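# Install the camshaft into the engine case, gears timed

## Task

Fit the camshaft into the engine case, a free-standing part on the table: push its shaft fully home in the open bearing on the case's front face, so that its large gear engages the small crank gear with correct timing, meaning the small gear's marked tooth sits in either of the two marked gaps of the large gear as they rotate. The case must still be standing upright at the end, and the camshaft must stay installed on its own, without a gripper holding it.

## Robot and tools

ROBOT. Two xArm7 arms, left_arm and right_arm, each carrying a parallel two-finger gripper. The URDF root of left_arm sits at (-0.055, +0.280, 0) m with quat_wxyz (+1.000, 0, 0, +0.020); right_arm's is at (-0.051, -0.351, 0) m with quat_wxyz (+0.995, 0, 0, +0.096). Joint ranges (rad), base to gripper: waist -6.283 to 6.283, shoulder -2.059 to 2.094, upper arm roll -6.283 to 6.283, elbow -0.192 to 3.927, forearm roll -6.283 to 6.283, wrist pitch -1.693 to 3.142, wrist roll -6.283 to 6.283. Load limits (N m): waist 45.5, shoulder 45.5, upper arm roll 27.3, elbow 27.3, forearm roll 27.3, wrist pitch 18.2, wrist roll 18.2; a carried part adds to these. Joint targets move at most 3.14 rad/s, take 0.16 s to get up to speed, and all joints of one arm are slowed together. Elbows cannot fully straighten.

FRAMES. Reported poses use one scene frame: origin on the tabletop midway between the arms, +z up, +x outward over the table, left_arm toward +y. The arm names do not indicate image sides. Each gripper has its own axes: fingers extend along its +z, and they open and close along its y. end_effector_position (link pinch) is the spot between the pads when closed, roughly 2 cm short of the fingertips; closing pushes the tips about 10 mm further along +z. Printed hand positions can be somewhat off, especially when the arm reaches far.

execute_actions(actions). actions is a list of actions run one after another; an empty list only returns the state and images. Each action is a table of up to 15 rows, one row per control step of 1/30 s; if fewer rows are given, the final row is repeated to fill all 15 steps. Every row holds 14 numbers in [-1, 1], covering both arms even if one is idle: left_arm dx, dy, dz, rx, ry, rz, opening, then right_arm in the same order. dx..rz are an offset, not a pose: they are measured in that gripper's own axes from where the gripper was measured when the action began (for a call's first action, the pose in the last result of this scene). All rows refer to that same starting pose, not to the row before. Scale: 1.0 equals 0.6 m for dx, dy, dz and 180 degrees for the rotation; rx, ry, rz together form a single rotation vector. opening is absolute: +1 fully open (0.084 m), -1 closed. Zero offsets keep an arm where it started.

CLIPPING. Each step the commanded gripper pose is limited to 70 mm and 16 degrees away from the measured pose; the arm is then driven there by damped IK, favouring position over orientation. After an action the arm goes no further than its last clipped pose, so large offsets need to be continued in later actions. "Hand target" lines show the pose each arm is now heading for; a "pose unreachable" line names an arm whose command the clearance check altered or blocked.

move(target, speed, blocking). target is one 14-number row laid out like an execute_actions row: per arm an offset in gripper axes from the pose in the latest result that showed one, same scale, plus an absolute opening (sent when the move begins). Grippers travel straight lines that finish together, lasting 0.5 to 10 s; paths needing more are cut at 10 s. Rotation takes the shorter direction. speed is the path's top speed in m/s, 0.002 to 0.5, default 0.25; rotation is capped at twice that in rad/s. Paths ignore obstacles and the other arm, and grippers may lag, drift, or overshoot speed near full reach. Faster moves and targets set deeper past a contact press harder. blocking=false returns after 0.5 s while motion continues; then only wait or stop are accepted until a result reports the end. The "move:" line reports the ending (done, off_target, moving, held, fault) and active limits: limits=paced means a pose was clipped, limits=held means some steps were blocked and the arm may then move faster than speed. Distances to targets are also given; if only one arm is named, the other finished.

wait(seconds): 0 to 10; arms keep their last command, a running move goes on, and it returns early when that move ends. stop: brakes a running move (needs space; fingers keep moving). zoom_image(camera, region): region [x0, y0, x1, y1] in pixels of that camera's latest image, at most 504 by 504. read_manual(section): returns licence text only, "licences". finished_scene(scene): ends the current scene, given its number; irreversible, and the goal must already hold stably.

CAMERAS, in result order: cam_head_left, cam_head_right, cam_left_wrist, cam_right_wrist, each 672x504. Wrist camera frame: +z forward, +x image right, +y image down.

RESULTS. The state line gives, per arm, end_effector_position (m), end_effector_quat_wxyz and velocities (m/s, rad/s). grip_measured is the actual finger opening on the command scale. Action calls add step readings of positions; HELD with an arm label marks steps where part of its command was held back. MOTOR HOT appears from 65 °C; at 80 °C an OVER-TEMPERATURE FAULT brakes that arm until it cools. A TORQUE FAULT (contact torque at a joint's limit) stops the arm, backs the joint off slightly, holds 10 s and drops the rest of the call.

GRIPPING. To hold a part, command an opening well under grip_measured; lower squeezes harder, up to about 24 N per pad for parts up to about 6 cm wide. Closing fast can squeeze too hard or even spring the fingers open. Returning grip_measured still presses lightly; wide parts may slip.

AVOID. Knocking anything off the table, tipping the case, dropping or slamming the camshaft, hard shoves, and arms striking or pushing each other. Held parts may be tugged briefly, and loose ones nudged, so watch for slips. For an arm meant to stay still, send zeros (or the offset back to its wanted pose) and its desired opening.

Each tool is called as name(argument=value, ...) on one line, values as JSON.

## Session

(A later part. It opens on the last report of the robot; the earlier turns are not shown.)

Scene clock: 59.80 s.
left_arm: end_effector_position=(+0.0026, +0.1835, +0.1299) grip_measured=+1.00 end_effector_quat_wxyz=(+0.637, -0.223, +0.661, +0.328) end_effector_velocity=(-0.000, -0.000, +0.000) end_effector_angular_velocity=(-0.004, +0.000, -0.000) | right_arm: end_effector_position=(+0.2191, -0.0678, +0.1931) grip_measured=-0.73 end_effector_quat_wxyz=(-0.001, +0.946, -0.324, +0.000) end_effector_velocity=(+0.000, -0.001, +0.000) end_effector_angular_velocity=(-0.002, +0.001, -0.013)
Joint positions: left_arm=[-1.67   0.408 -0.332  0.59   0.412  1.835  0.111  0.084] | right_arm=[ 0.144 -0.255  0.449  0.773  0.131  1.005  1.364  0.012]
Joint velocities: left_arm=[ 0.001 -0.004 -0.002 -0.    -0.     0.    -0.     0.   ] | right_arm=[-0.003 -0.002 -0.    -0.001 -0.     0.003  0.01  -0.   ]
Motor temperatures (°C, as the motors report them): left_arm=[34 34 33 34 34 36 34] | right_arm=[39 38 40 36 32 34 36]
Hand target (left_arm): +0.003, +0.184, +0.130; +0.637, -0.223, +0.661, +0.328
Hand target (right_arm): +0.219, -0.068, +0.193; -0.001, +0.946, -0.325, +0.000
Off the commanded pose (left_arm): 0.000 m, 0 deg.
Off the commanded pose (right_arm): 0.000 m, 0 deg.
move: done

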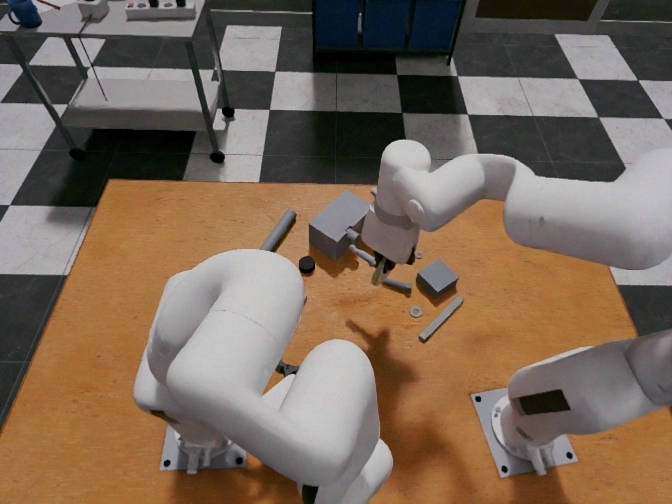

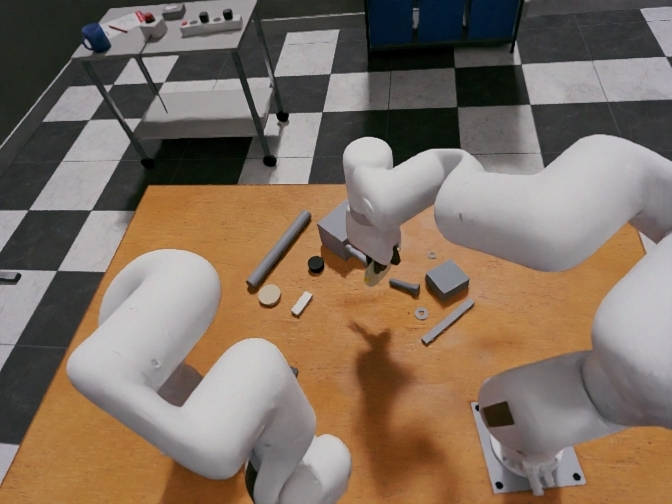

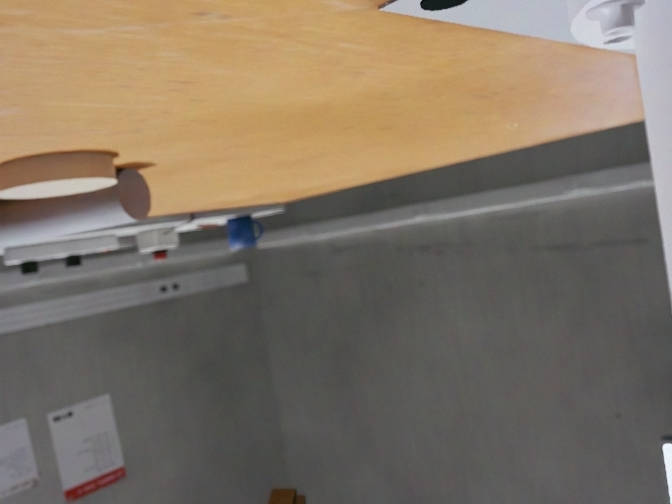

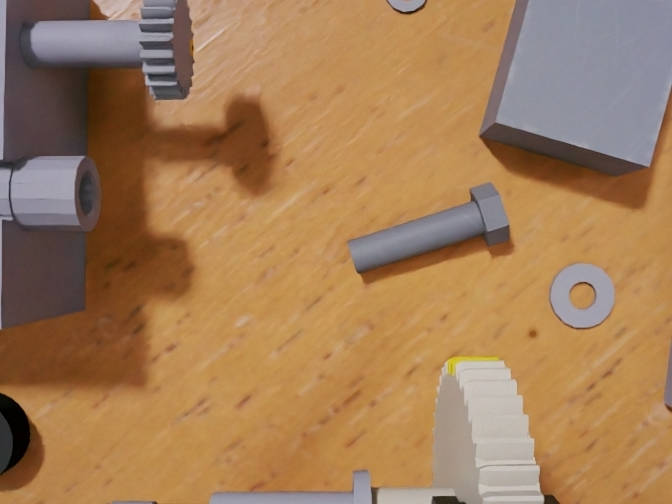

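move(target=[0,0,0,0,0,0,1,0.148,0,0.13,0,0,0,-1], speed=0.1)

Scene clock: 89.43 s.
left_arm: end_effector_position=(+0.0026, +0.1835, +0.1299) grip_measured=+1.00 end_effector_quat_wxyz=(+0.637, -0.223, +0.661, +0.328) end_effector_velocity=(-0.000, +0.000, +0.000) end_effector_angular_velocity=(+0.001, +0.001, +0.001) | right_arm: end_effector_position=(+0.2886, -0.1220, +0.1153) grip_measured=-0.73 end_effector_quat_wxyz=(-0.001, +0.946, -0.324, -0.000) end_effector_velocity=(+0.002, -0.001, -0.002) end_effector_angular_velocity=(-0.000, -0.000, -0.001)
Joint positions: left_arm=[-1.67   0.408 -0.332  0.59   0.412  1.835  0.111  0.084] | right_arm=[ 0.038 -0.042  0.362  0.719  0.024  0.757  1.235  0.012]
Joint velocities: left_arm=[ 0.     0.    -0.     0.    -0.001  0.     0.001  0.   ] | right_arm=[-0.002  0.007 -0.002  0.002 -0.004 -0.005 -0.    -0.   ]
Motor temperatures (°C, as the motors report them): left_arm=[34 34 33 34 34 36 34] | right_arm=[39 38 40 37 32 34 36]
Hand target (left_arm): +0.003, +0.184, +0.130; +0.637, -0.223, +0.661, +0.328
Hand target (right_arm): +0.289, -0.122, +0.115; -0.001, +0.946, -0.324, -0.000
Off the commanded pose (left_arm): 0.000 m, 0 deg.
Off the commanded pose (right_arm): 0.001 m, 0 deg.
move: done

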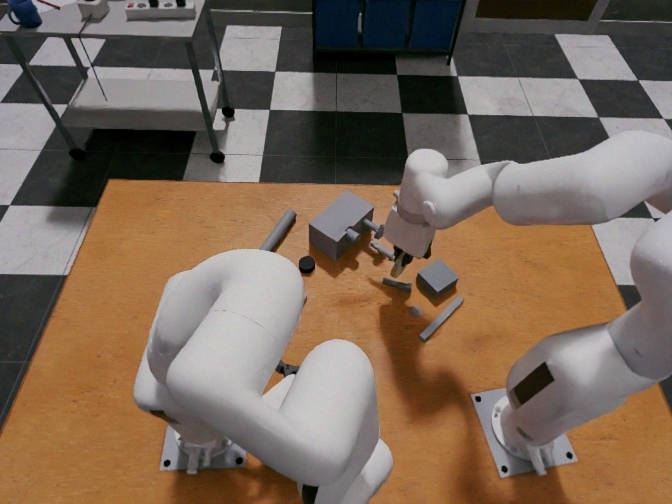

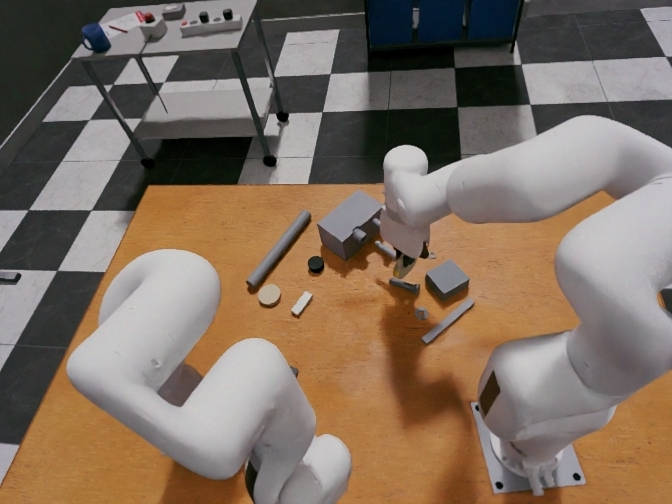

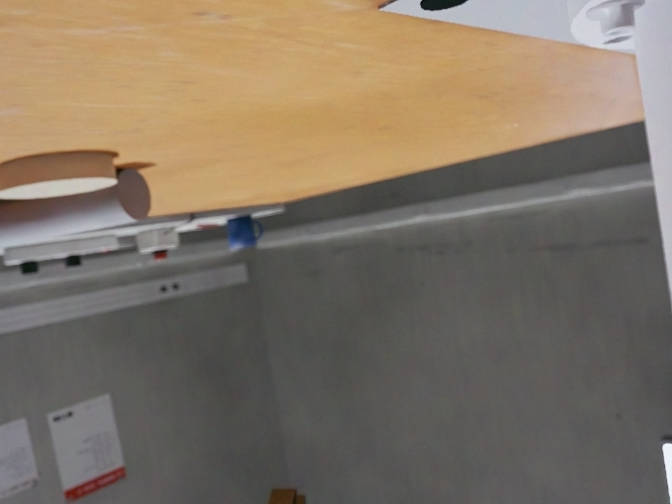

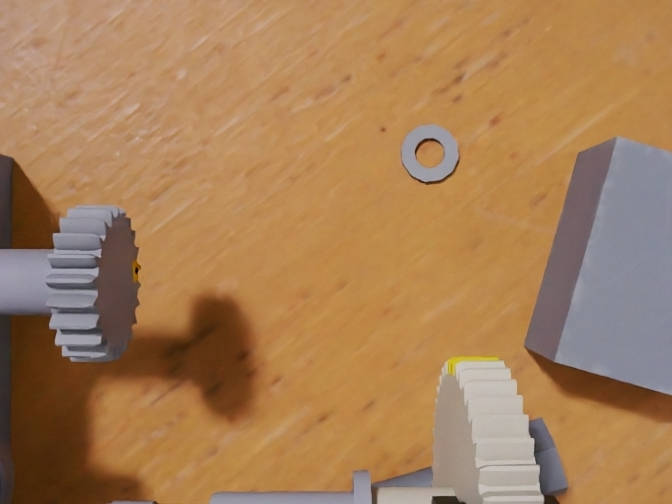

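move(target=[0,0,0,0,0,0,1,0,-0.03,0.03,0,0,0,-1], speed=0.03)

zoom_image(camera="cam_head_left", region=[290,170,450,290])

Scene clock: 97.33 s.
left_arm: end_effector_position=(+0.0026, +0.1835, +0.1299) grip_measured=+1.00 end_effector_quat_wxyz=(+0.637, -0.223, +0.661, +0.328) end_effector_velocity=(+0.000, +0.000, -0.000) end_effector_angular_velocity=(+0.001, -0.000, +0.001) | right_arm: end_effector_position=(+0.2995, -0.1079, +0.0975) grip_measured=-0.73 end_effector_quat_wxyz=(-0.001, +0.946, -0.324, -0.000) end_effector_velocity=(+0.001, +0.001, -0.002) end_effector_angular_velocity=(-0.001, +0.000, -0.001)
Joint positions: left_arm=[-1.67   0.408 -0.332  0.59   0.412  1.835  0.111  0.084] | right_arm=[ 0.045  0.053  0.369  0.763 -0.027  0.711  1.286  0.012]
Joint velocities: left_arm=[ 0.001  0.001  0.    -0.    -0.     0.     0.     0.   ] | right_arm=[ 0.     0.009  0.     0.005 -0.006 -0.003  0.006 -0.   ]
Motor temperatures (°C, as the motors report them): left_arm=[34 34 33 34 34 36 34] | right_arm=[39 38 40 37 32 34 36]
Hand target (left_arm): +0.003, +0.184, +0.130; +0.637, -0.223, +0.661, +0.328
Hand target (right_arm): +0.300, -0.108, +0.097; -0.001, +0.946, -0.324, -0.000
Off the commanded pose (left_arm): 0.000 m, 0 deg.
Off the commanded pose (right_arm): 0.000 m, 0 deg.
move: done

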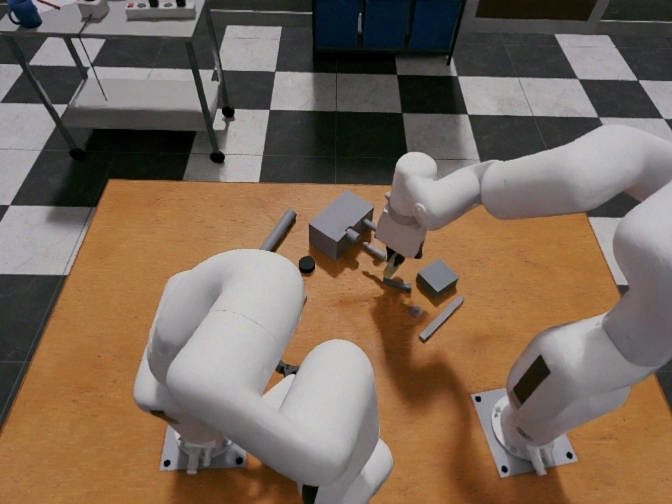

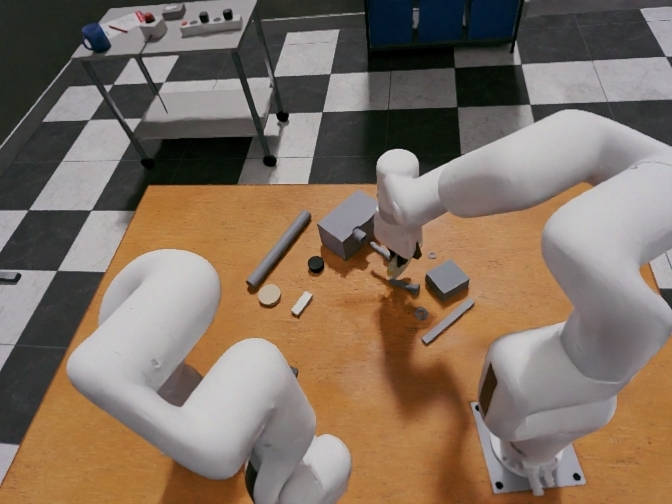

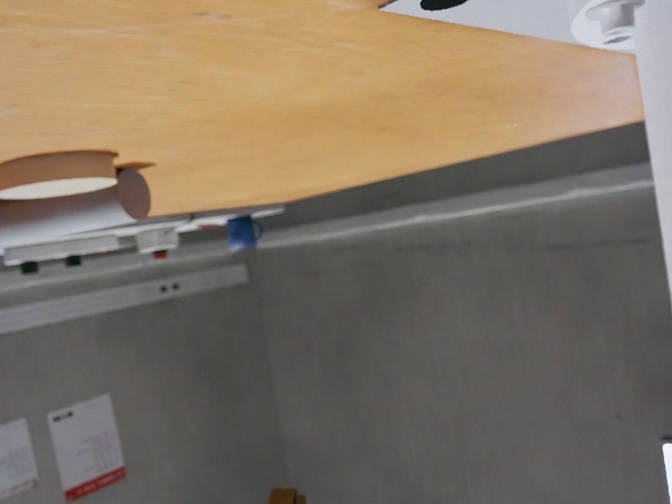

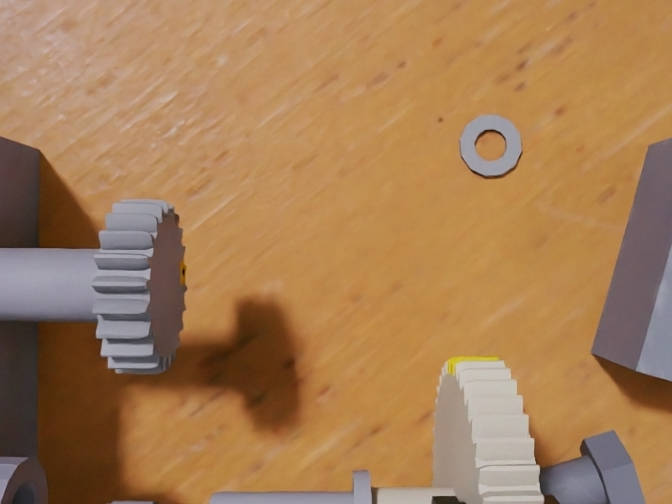

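Region (290, 170, 450, 290) of cam_head_left's 672x504 image, scaled by 3.150, with more detail than that image has; it fills the top 378 rows of this view, and the rest is white.

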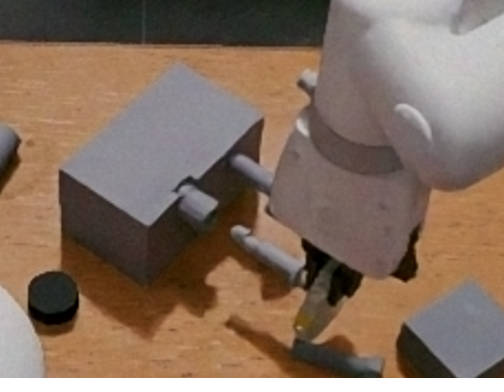

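move(target=[0,0,0,0,0,0,1,0,-0.04,0,0,0,0,-1], speed=0.015)

zoom_image(camera="cam_head_left", region=[290,170,450,290])

Scene clock: 108.87 s.
left_arm: end_effector_position=(+0.0026, +0.1835, +0.1299) grip_measured=+1.00 end_effector_quat_wxyz=(+0.637, -0.223, +0.661, +0.328) end_effector_velocity=(+0.000, +0.000, -0.000) end_effector_angular_velocity=(+0.002, -0.000, +0.001) | right_arm: end_effector_position=(+0.3140, -0.0893, +0.0975) grip_measured=-0.73 end_effector_quat_wxyz=(-0.001, +0.946, -0.324, -0.000) end_effector_velocity=(+0.000, +0.000, -0.002) end_effector_angular_velocity=(-0.003, +0.004, -0.002)
Joint positions: left_arm=[-1.67   0.408 -0.332  0.59   0.412  1.835  0.111  0.084] | right_arm=[ 0.059  0.124  0.372  0.847 -0.065  0.73   1.33   0.012]
Joint velocities: left_arm=[ 0.     0.002  0.    -0.    -0.     0.     0.     0.   ] | right_arm=[ 0.002  0.009 -0.001  0.007 -0.005  0.004  0.005 -0.   ]
Motor temperatures (°C, as the motors report them): left_arm=[34 34 33 34 34 36 34] | right_arm=[39 38 40 36 32 34 36]
Hand target (left_arm): +0.003, +0.184, +0.130; +0.637, -0.223, +0.661, +0.328
Hand target (right_arm): +0.314, -0.089, +0.098; -0.002, +0.946, -0.324, -0.000
Off the commanded pose (left_arm): 0.000 m, 0 deg.
Off the commanded pose (right_arm): 0.000 m, 0 deg.
move: done

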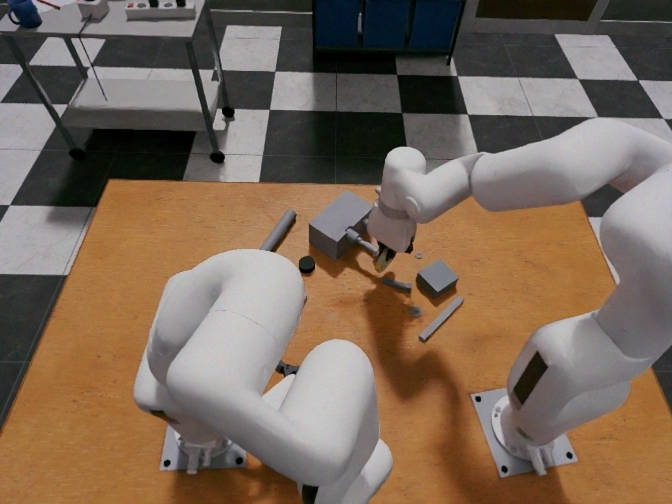

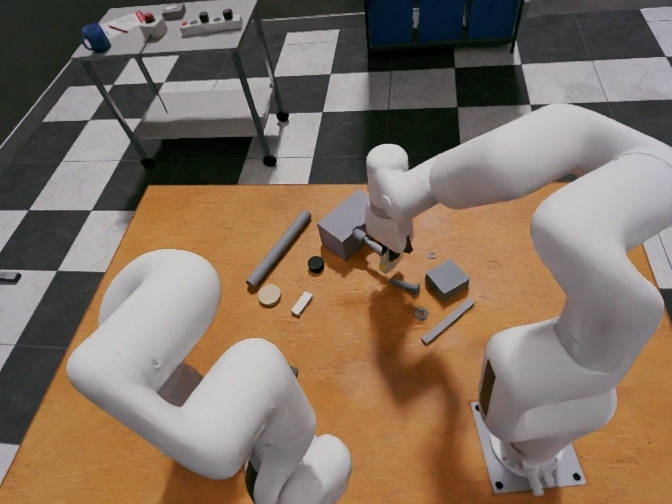

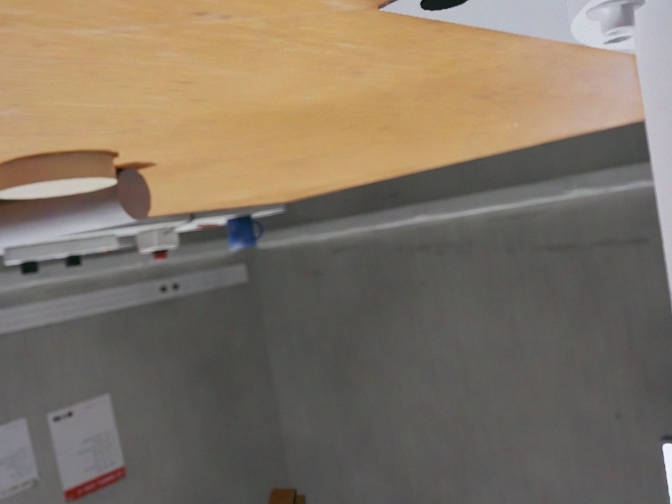

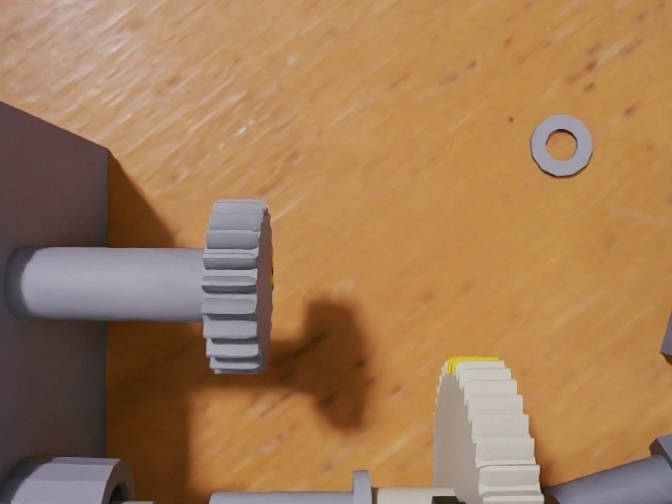

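Region (290, 170, 450, 290) of cam_head_left's 672x504 image, scaled by 3.150, with more detail than that image has; it fills the top 378 rows of this view, and the rest is white.

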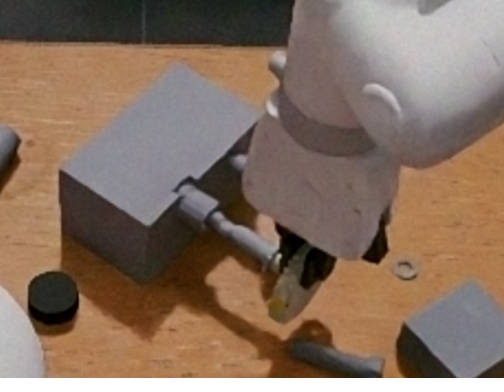

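move(target=[0,0,0,0,0,0,1,0.002,-0.05,0,0,0,0,-1], speed=0.012)

zoom_image(camera="cam_head_left", region=[290,170,450,290])

Scene clock: 118.33 s.
left_arm: end_effector_position=(+0.0026, +0.1835, +0.1299) grip_measured=+1.00 end_effector_quat_wxyz=(+0.637, -0.223, +0.661, +0.328) end_effector_velocity=(+0.000, -0.000, -0.000) end_effector_angular_velocity=(+0.001, -0.000, -0.001) | right_arm: end_effector_position=(+0.3333, -0.0666, +0.0975) grip_measured=-0.73 end_effector_quat_wxyz=(-0.002, +0.946, -0.324, -0.000) end_effector_velocity=(+0.001, +0.002, -0.000) end_effector_angular_velocity=(-0.001, +0.001, +0.000)
Joint positions: left_arm=[-1.67   0.408 -0.332  0.59   0.412  1.835  0.111  0.084] | right_arm=[ 0.082  0.213  0.37   0.959 -0.108  0.761  1.375  0.012]
Joint velocities: left_arm=[ 0.     0.002  0.     0.     0.001 -0.001 -0.001  0.   ] | right_arm=[ 0.003  0.008 -0.     0.011 -0.004  0.005  0.004  0.   ]
Motor temperatures (°C, as the motors report them): left_arm=[34 34 33 34 34 36 34] | right_arm=[39 38 40 37 32 34 36]
Hand target (left_arm): +0.003, +0.184, +0.130; +0.637, -0.223, +0.661, +0.328
Hand target (right_arm): +0.333, -0.066, +0.098; -0.001, +0.946, -0.324, -0.000
Off the commanded pose (left_arm): 0.000 m, 0 deg.
Off the commanded pose (right_arm): 0.000 m, 0 deg.
move: done

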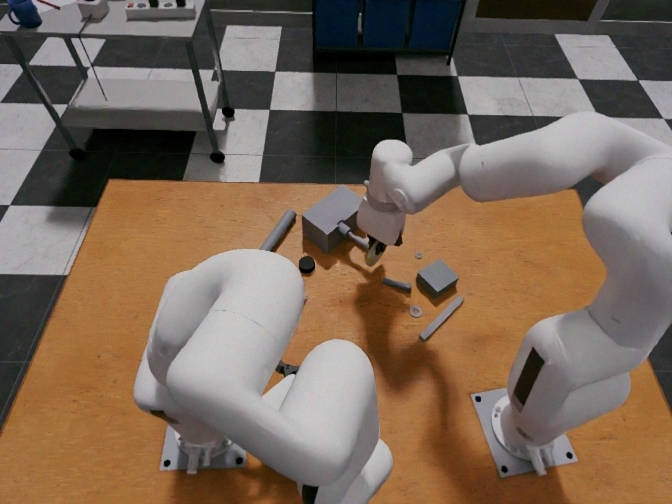

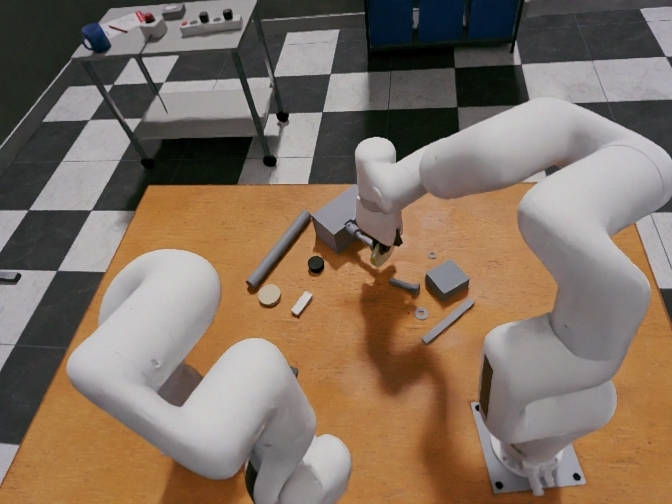

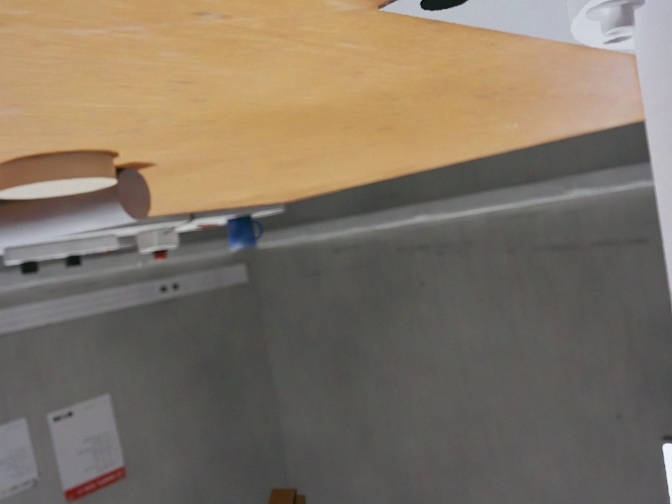

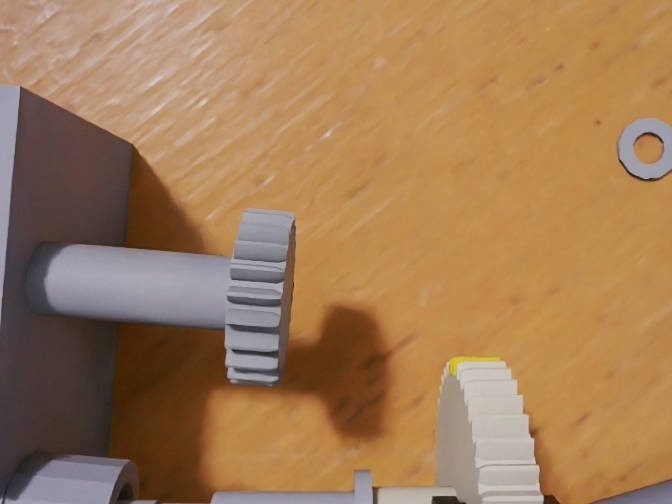

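Region (290, 170, 450, 290) of cam_head_left's 672x504 image, scaled by 3.150, with more detail than that image has; it fills the top 378 rows of this view, and the rest is white.

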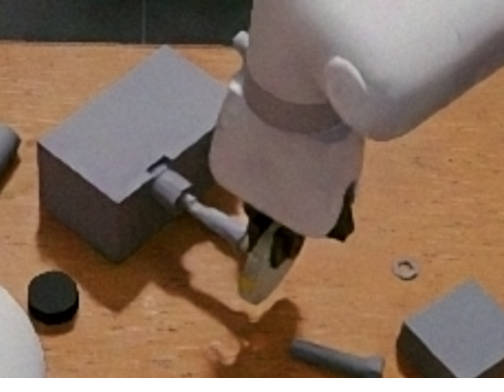

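move(target=[0,0,0,0,0,0,1,-0.1,0.02,0,0,0,0.025,-1], speed=0.05)

move(target=[0,0,0,0,0,0,1,0,0,-0.05,0,0,0,-1], speed=0.05)

Scene clock: 132.63 s.
left_arm: end_effector_position=(+0.0026, +0.1835, +0.1299) grip_measured=+1.00 end_effector_quat_wxyz=(+0.637, -0.223, +0.661, +0.328) end_effector_velocity=(+0.000, -0.000, +0.000) end_effector_angular_velocity=(+0.001, -0.000, -0.002) | right_arm: end_effector_position=(+0.2789, -0.0393, +0.0976) grip_measured=-0.73 end_effector_quat_wxyz=(-0.002, +0.933, -0.361, -0.000) end_effector_velocity=(-0.002, +0.001, +0.000) end_effector_angular_velocity=(-0.000, -0.001, -0.003)
Joint positions: left_arm=[-1.67   0.408 -0.332  0.59   0.412  1.835  0.111  0.084] | right_arm=[ 0.151  0.141  0.417  0.865 -0.083  0.735  1.556  0.012]
Joint velocities: left_arm=[ 0.     0.     0.    -0.     0.002  0.     0.001  0.   ] | right_arm=[ 0.004 -0.003  0.002 -0.003  0.    -0.001  0.009 -0.   ]
Motor temperatures (°C, as the motors report them): left_arm=[34 34 33 34 34 36 34] | right_arm=[39 38 40 37 32 34 36]
Hand target (left_arm): +0.003, +0.184, +0.130; +0.637, -0.223, +0.661, +0.328
Hand target (right_arm): +0.279, -0.039, +0.098; -0.002, +0.933, -0.361, -0.000
Off the commanded pose (left_arm): 0.000 m, 0 deg.
Off the commanded pose (right_arm): 0.000 m, 0 deg.
move: done

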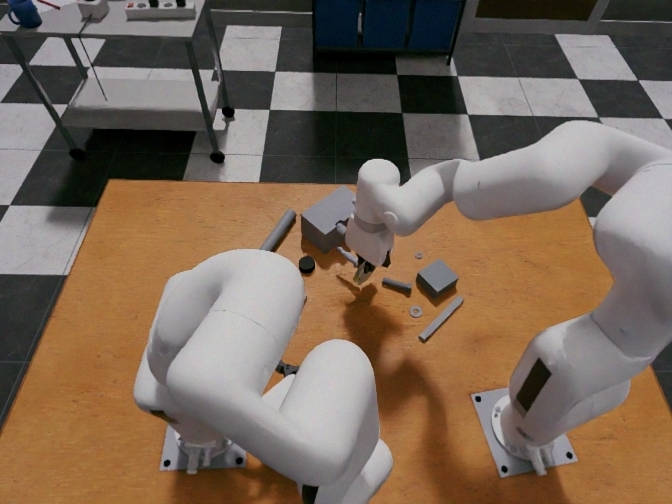

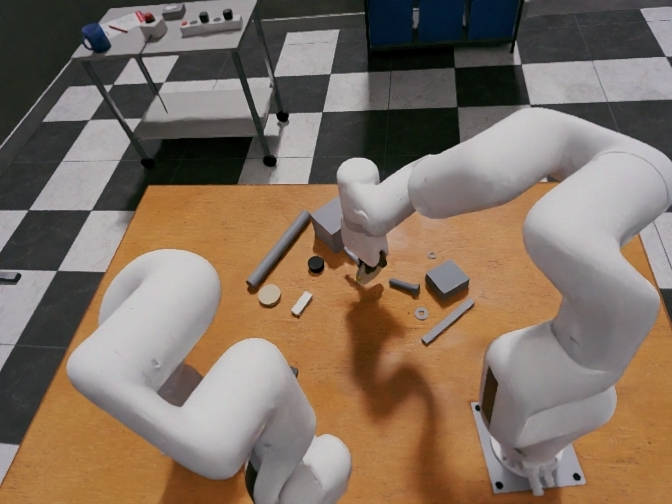

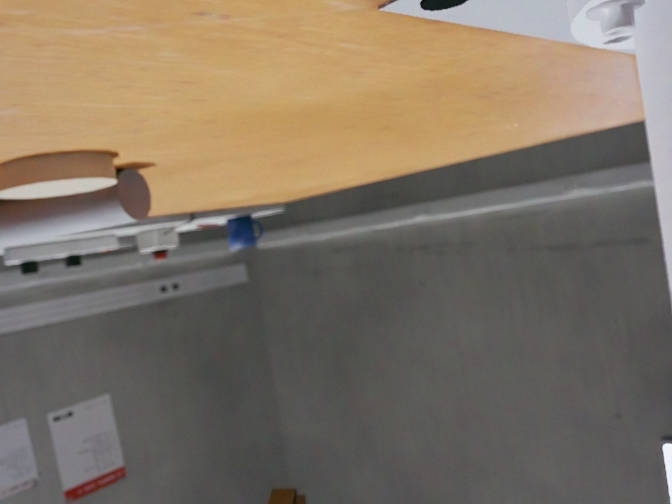

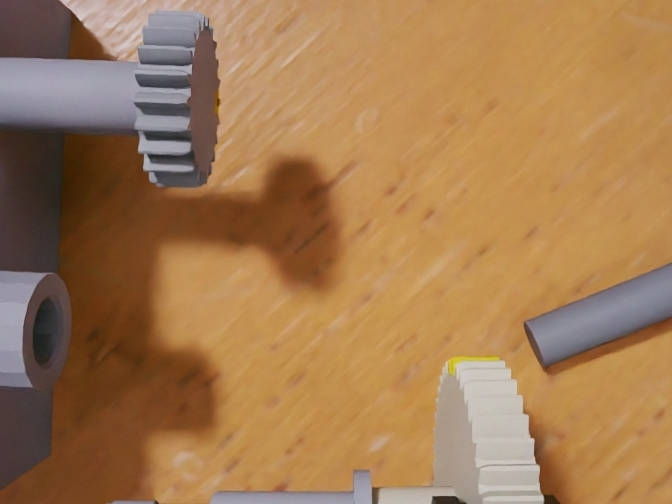

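Scene clock: 133.67 s.
left_arm: end_effector_position=(+0.0026, +0.1835, +0.1299) grip_measured=+1.00 end_effector_quat_wxyz=(+0.637, -0.223, +0.661, +0.328) end_effector_velocity=(+0.000, -0.000, +0.000) end_effector_angular_velocity=(-0.002, -0.001, +0.000) | right_arm: end_effector_position=(+0.2790, -0.0395, +0.1272) grip_measured=-0.73 end_effector_quat_wxyz=(-0.001, +0.933, -0.361, -0.000) end_effector_velocity=(-0.000, -0.000, +0.002) end_effector_angular_velocity=(-0.001, +0.002, +0.000)
Joint positions: left_arm=[-1.67   0.408 -0.332  0.59   0.412  1.835  0.111  0.084] | right_arm=[ 0.145  0.08   0.423  0.894 -0.043  0.819  1.527  0.012]
Joint velocities: left_arm=[ 0.    -0.002 -0.    -0.     0.     0.001 -0.     0.   ] | right_arm=[-0.    -0.004  0.     0.003  0.003  0.009 -0.003 -0.   ]
Motor temperatures (°C, as the motors report them): left_arm=[34 34 33 34 34 36 34] | right_arm=[39 38 40 37 32 34 36]
Hand target (left_arm): +0.003, +0.184, +0.130; +0.637, -0.223, +0.661, +0.328
Hand target (right_arm): +0.279, -0.039, +0.128; -0.001, +0.933, -0.361, -0.000
Off the commanded pose (left_arm): 0.000 m, 0 deg.
Off the commanded pose (right_arm): 0.000 m, 0 deg.
move: done

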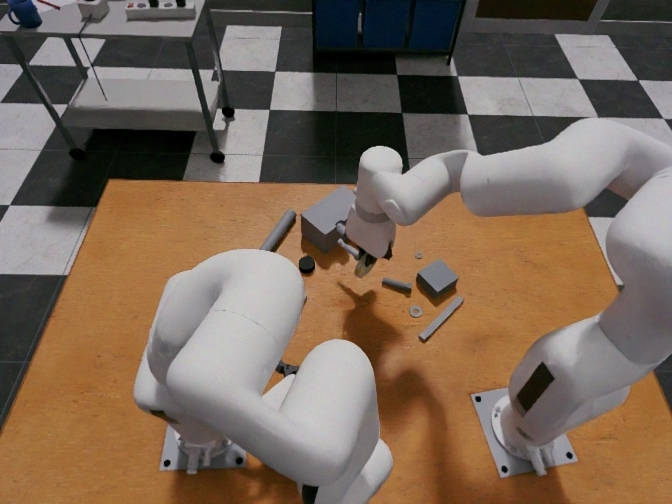

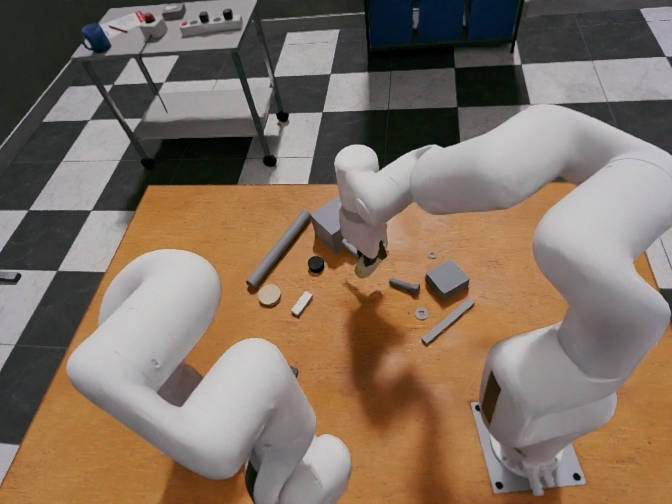

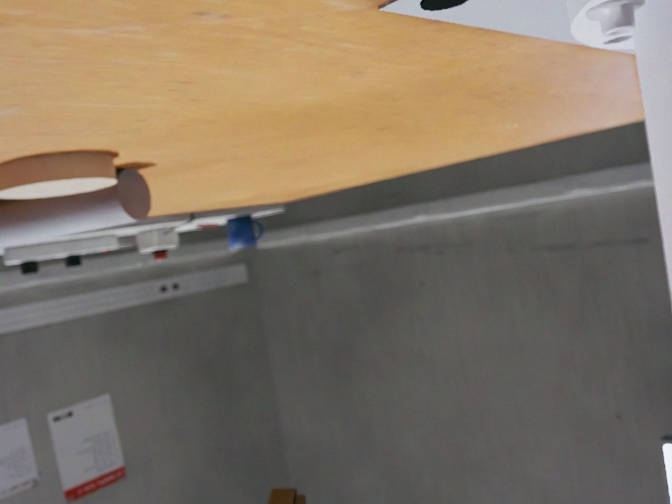

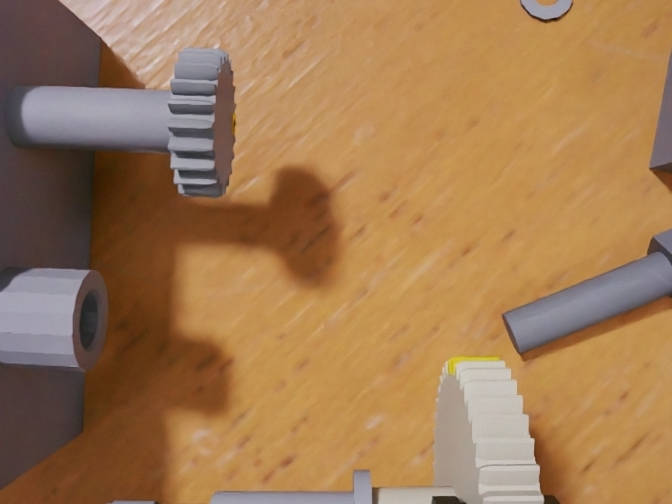

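move(target=[0,0,0,0,0,0,1,0.072,0,0.061,0,0,0.014,-1], speed=0.05)

move(target=[0,0,0,0,0,0,1,0,-0.045,0,0,0,0,-1], speed=0.015)

Scene clock: 146.33 s.
left_arm: end_effector_position=(+0.0026, +0.1835, +0.1299) grip_measured=+1.00 end_effector_quat_wxyz=(+0.637, -0.223, +0.661, +0.328) end_effector_velocity=(+0.000, -0.000, -0.000) end_effector_angular_velocity=(+0.000, +0.001, +0.000) | right_arm: end_effector_position=(+0.3105, -0.0683, +0.0908) grip_measured=-0.73 end_effector_quat_wxyz=(-0.001, +0.925, -0.381, -0.000) end_effector_velocity=(+0.001, -0.001, -0.002) end_effector_angular_velocity=(-0.001, +0.001, -0.002)
Joint positions: left_arm=[-1.67   0.408 -0.332  0.59   0.412  1.835  0.111  0.084] | right_arm=[ 0.103  0.169  0.371  0.879 -0.09   0.721  1.511  0.012]
Joint velocities: left_arm=[ 0.001  0.    -0.     0.     0.    -0.001  0.001  0.   ] | right_arm=[-0.001  0.005 -0.002  0.001 -0.003 -0.002 -0.     0.   ]
Motor temperatures (°C, as the motors report them): left_arm=[34 34 33 34 34 36 34] | right_arm=[39 38 40 37 32 34 36]
Hand target (left_arm): +0.003, +0.184, +0.130; +0.637, -0.223, +0.661, +0.328
Hand target (right_arm): +0.311, -0.069, +0.091; -0.001, +0.925, -0.381, -0.000
Off the commanded pose (left_arm): 0.000 m, 0 deg.
Off the commanded pose (right_arm): 0.001 m, 0 deg.
move: done

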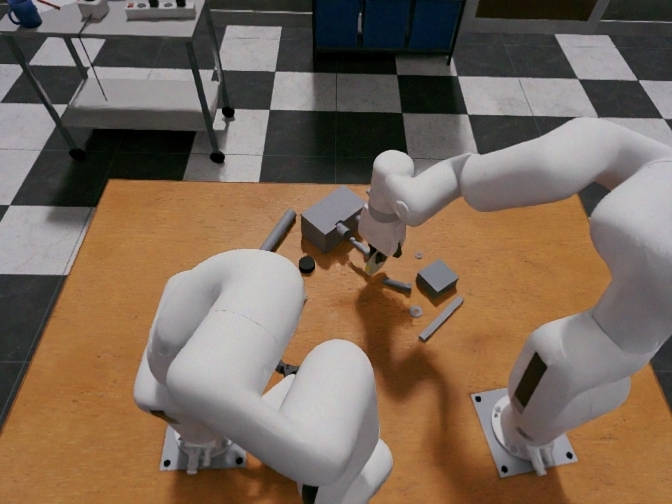

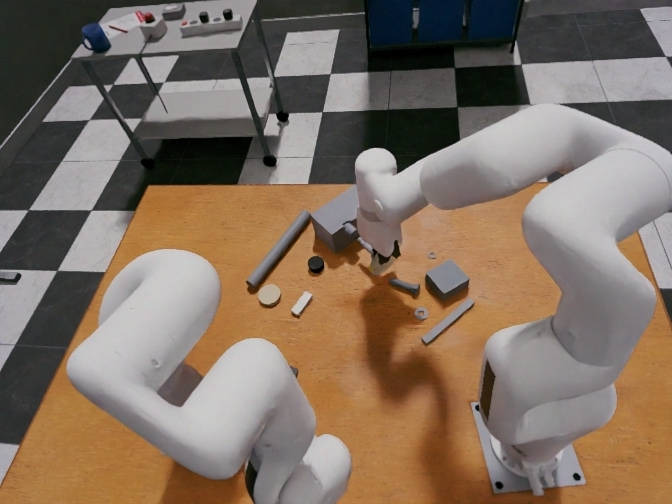

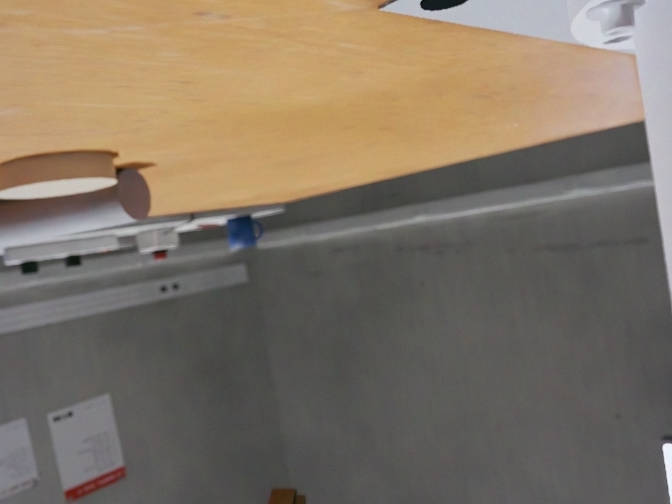

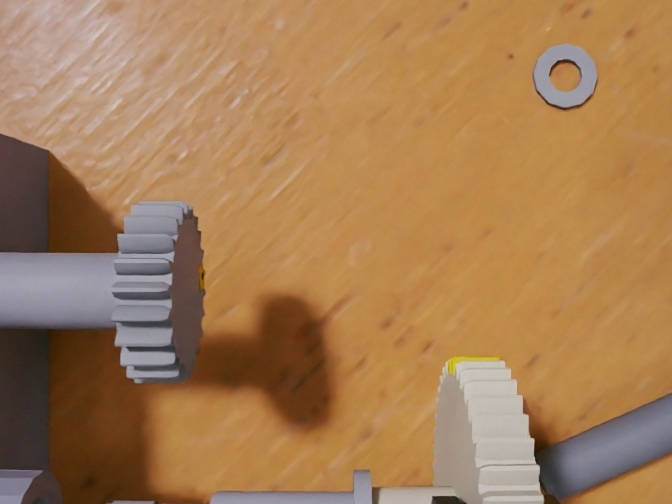

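Scene clock: 148.43 s.
left_arm: end_effector_position=(+0.0026, +0.1835, +0.1299) grip_measured=+1.00 end_effector_quat_wxyz=(+0.637, -0.223, +0.661, +0.328) end_effector_velocity=(-0.000, +0.000, -0.000) end_effector_angular_velocity=(+0.001, +0.001, +0.002) | right_arm: end_effector_position=(+0.3294, -0.0493, +0.0909) grip_measured=-0.73 end_effector_quat_wxyz=(-0.002, +0.925, -0.381, -0.000) end_effector_velocity=(+0.002, +0.002, +0.001) end_effector_angular_velocity=(-0.000, -0.001, +0.000)
Joint positions: left_arm=[-1.67   0.408 -0.332  0.59   0.412  1.835  0.111  0.084] | right_arm=[ 0.122  0.249  0.365  0.984 -0.126  0.752  1.543  0.012]
Joint velocities: left_arm=[ 0.     0.    -0.     0.    -0.001 -0.     0.001  0.   ] | right_arm=[ 0.002  0.006 -0.001  0.011 -0.004  0.005  0.003 -0.   ]
Motor temperatures (°C, as the motors report them): left_arm=[34 34 33 34 34 36 34] | right_arm=[39 38 40 37 32 34 36]
Hand target (left_arm): +0.003, +0.184, +0.130; +0.637, -0.223, +0.661, +0.328
Hand target (right_arm): +0.330, -0.049, +0.091; -0.002, +0.925, -0.381, -0.000
Off the commanded pose (left_arm): 0.000 m, 0 deg.
Off the commanded pose (right_arm): 0.000 m, 0 deg.
move: done

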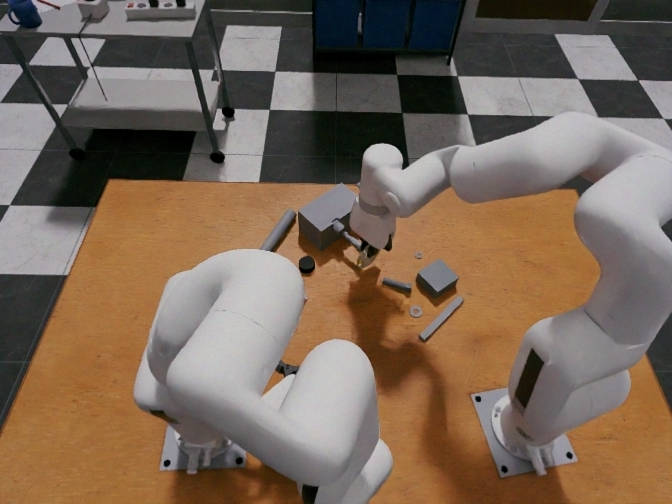

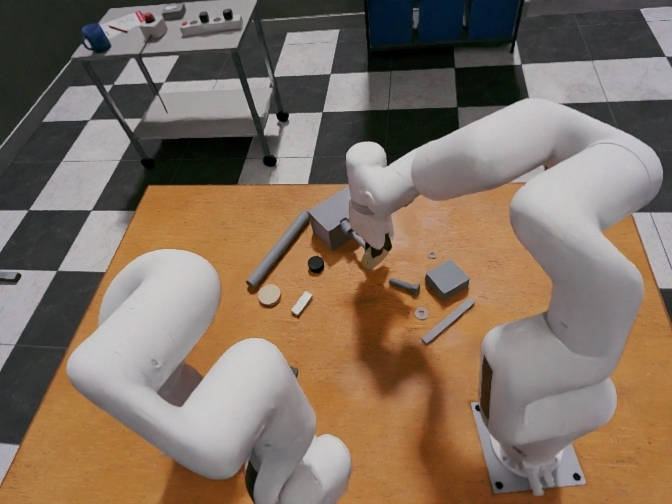

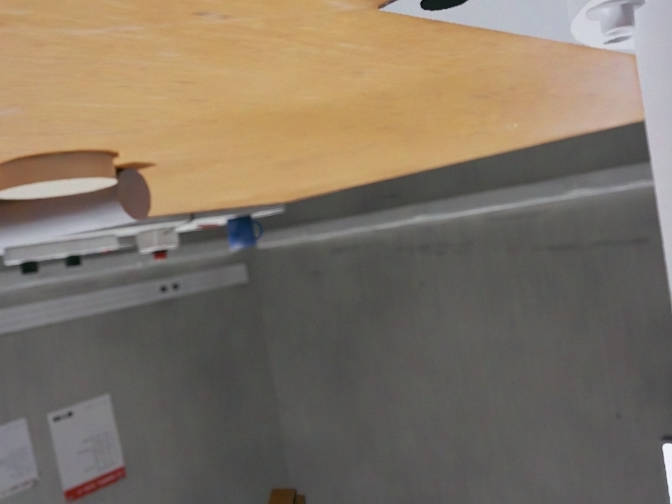

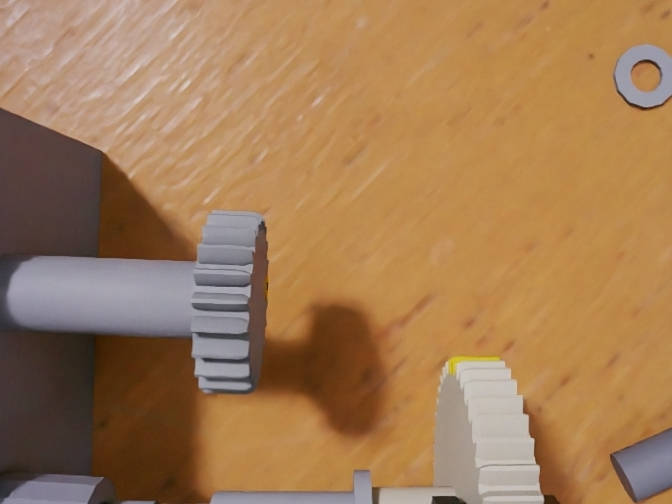

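zoom_image(camera="cam_head_left", region=[300,190,400,265])

zoom_image(camera="cam_head_right", region=[310,190,410,265])

Region (300, 190, 400, 265) of cam_head_left's 672x504 image, scaled by 5.040, with more detail than that image has; it fills the top 378 rows of this view, and the rest is white.

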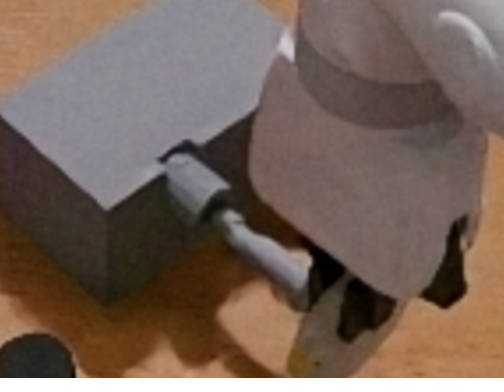

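Region (310, 190, 410, 265) of cam_head_right's 672x504 image, scaled by 5.040, with more detail than that image has; it fills the top 378 rows of this view, and the rest is white.

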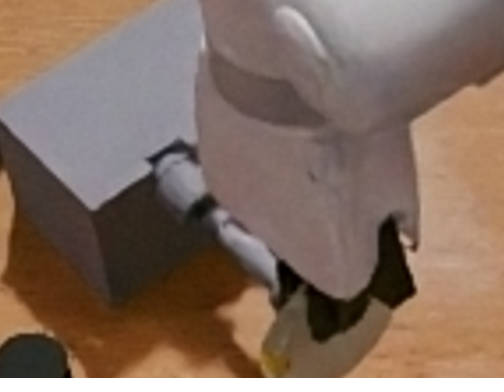

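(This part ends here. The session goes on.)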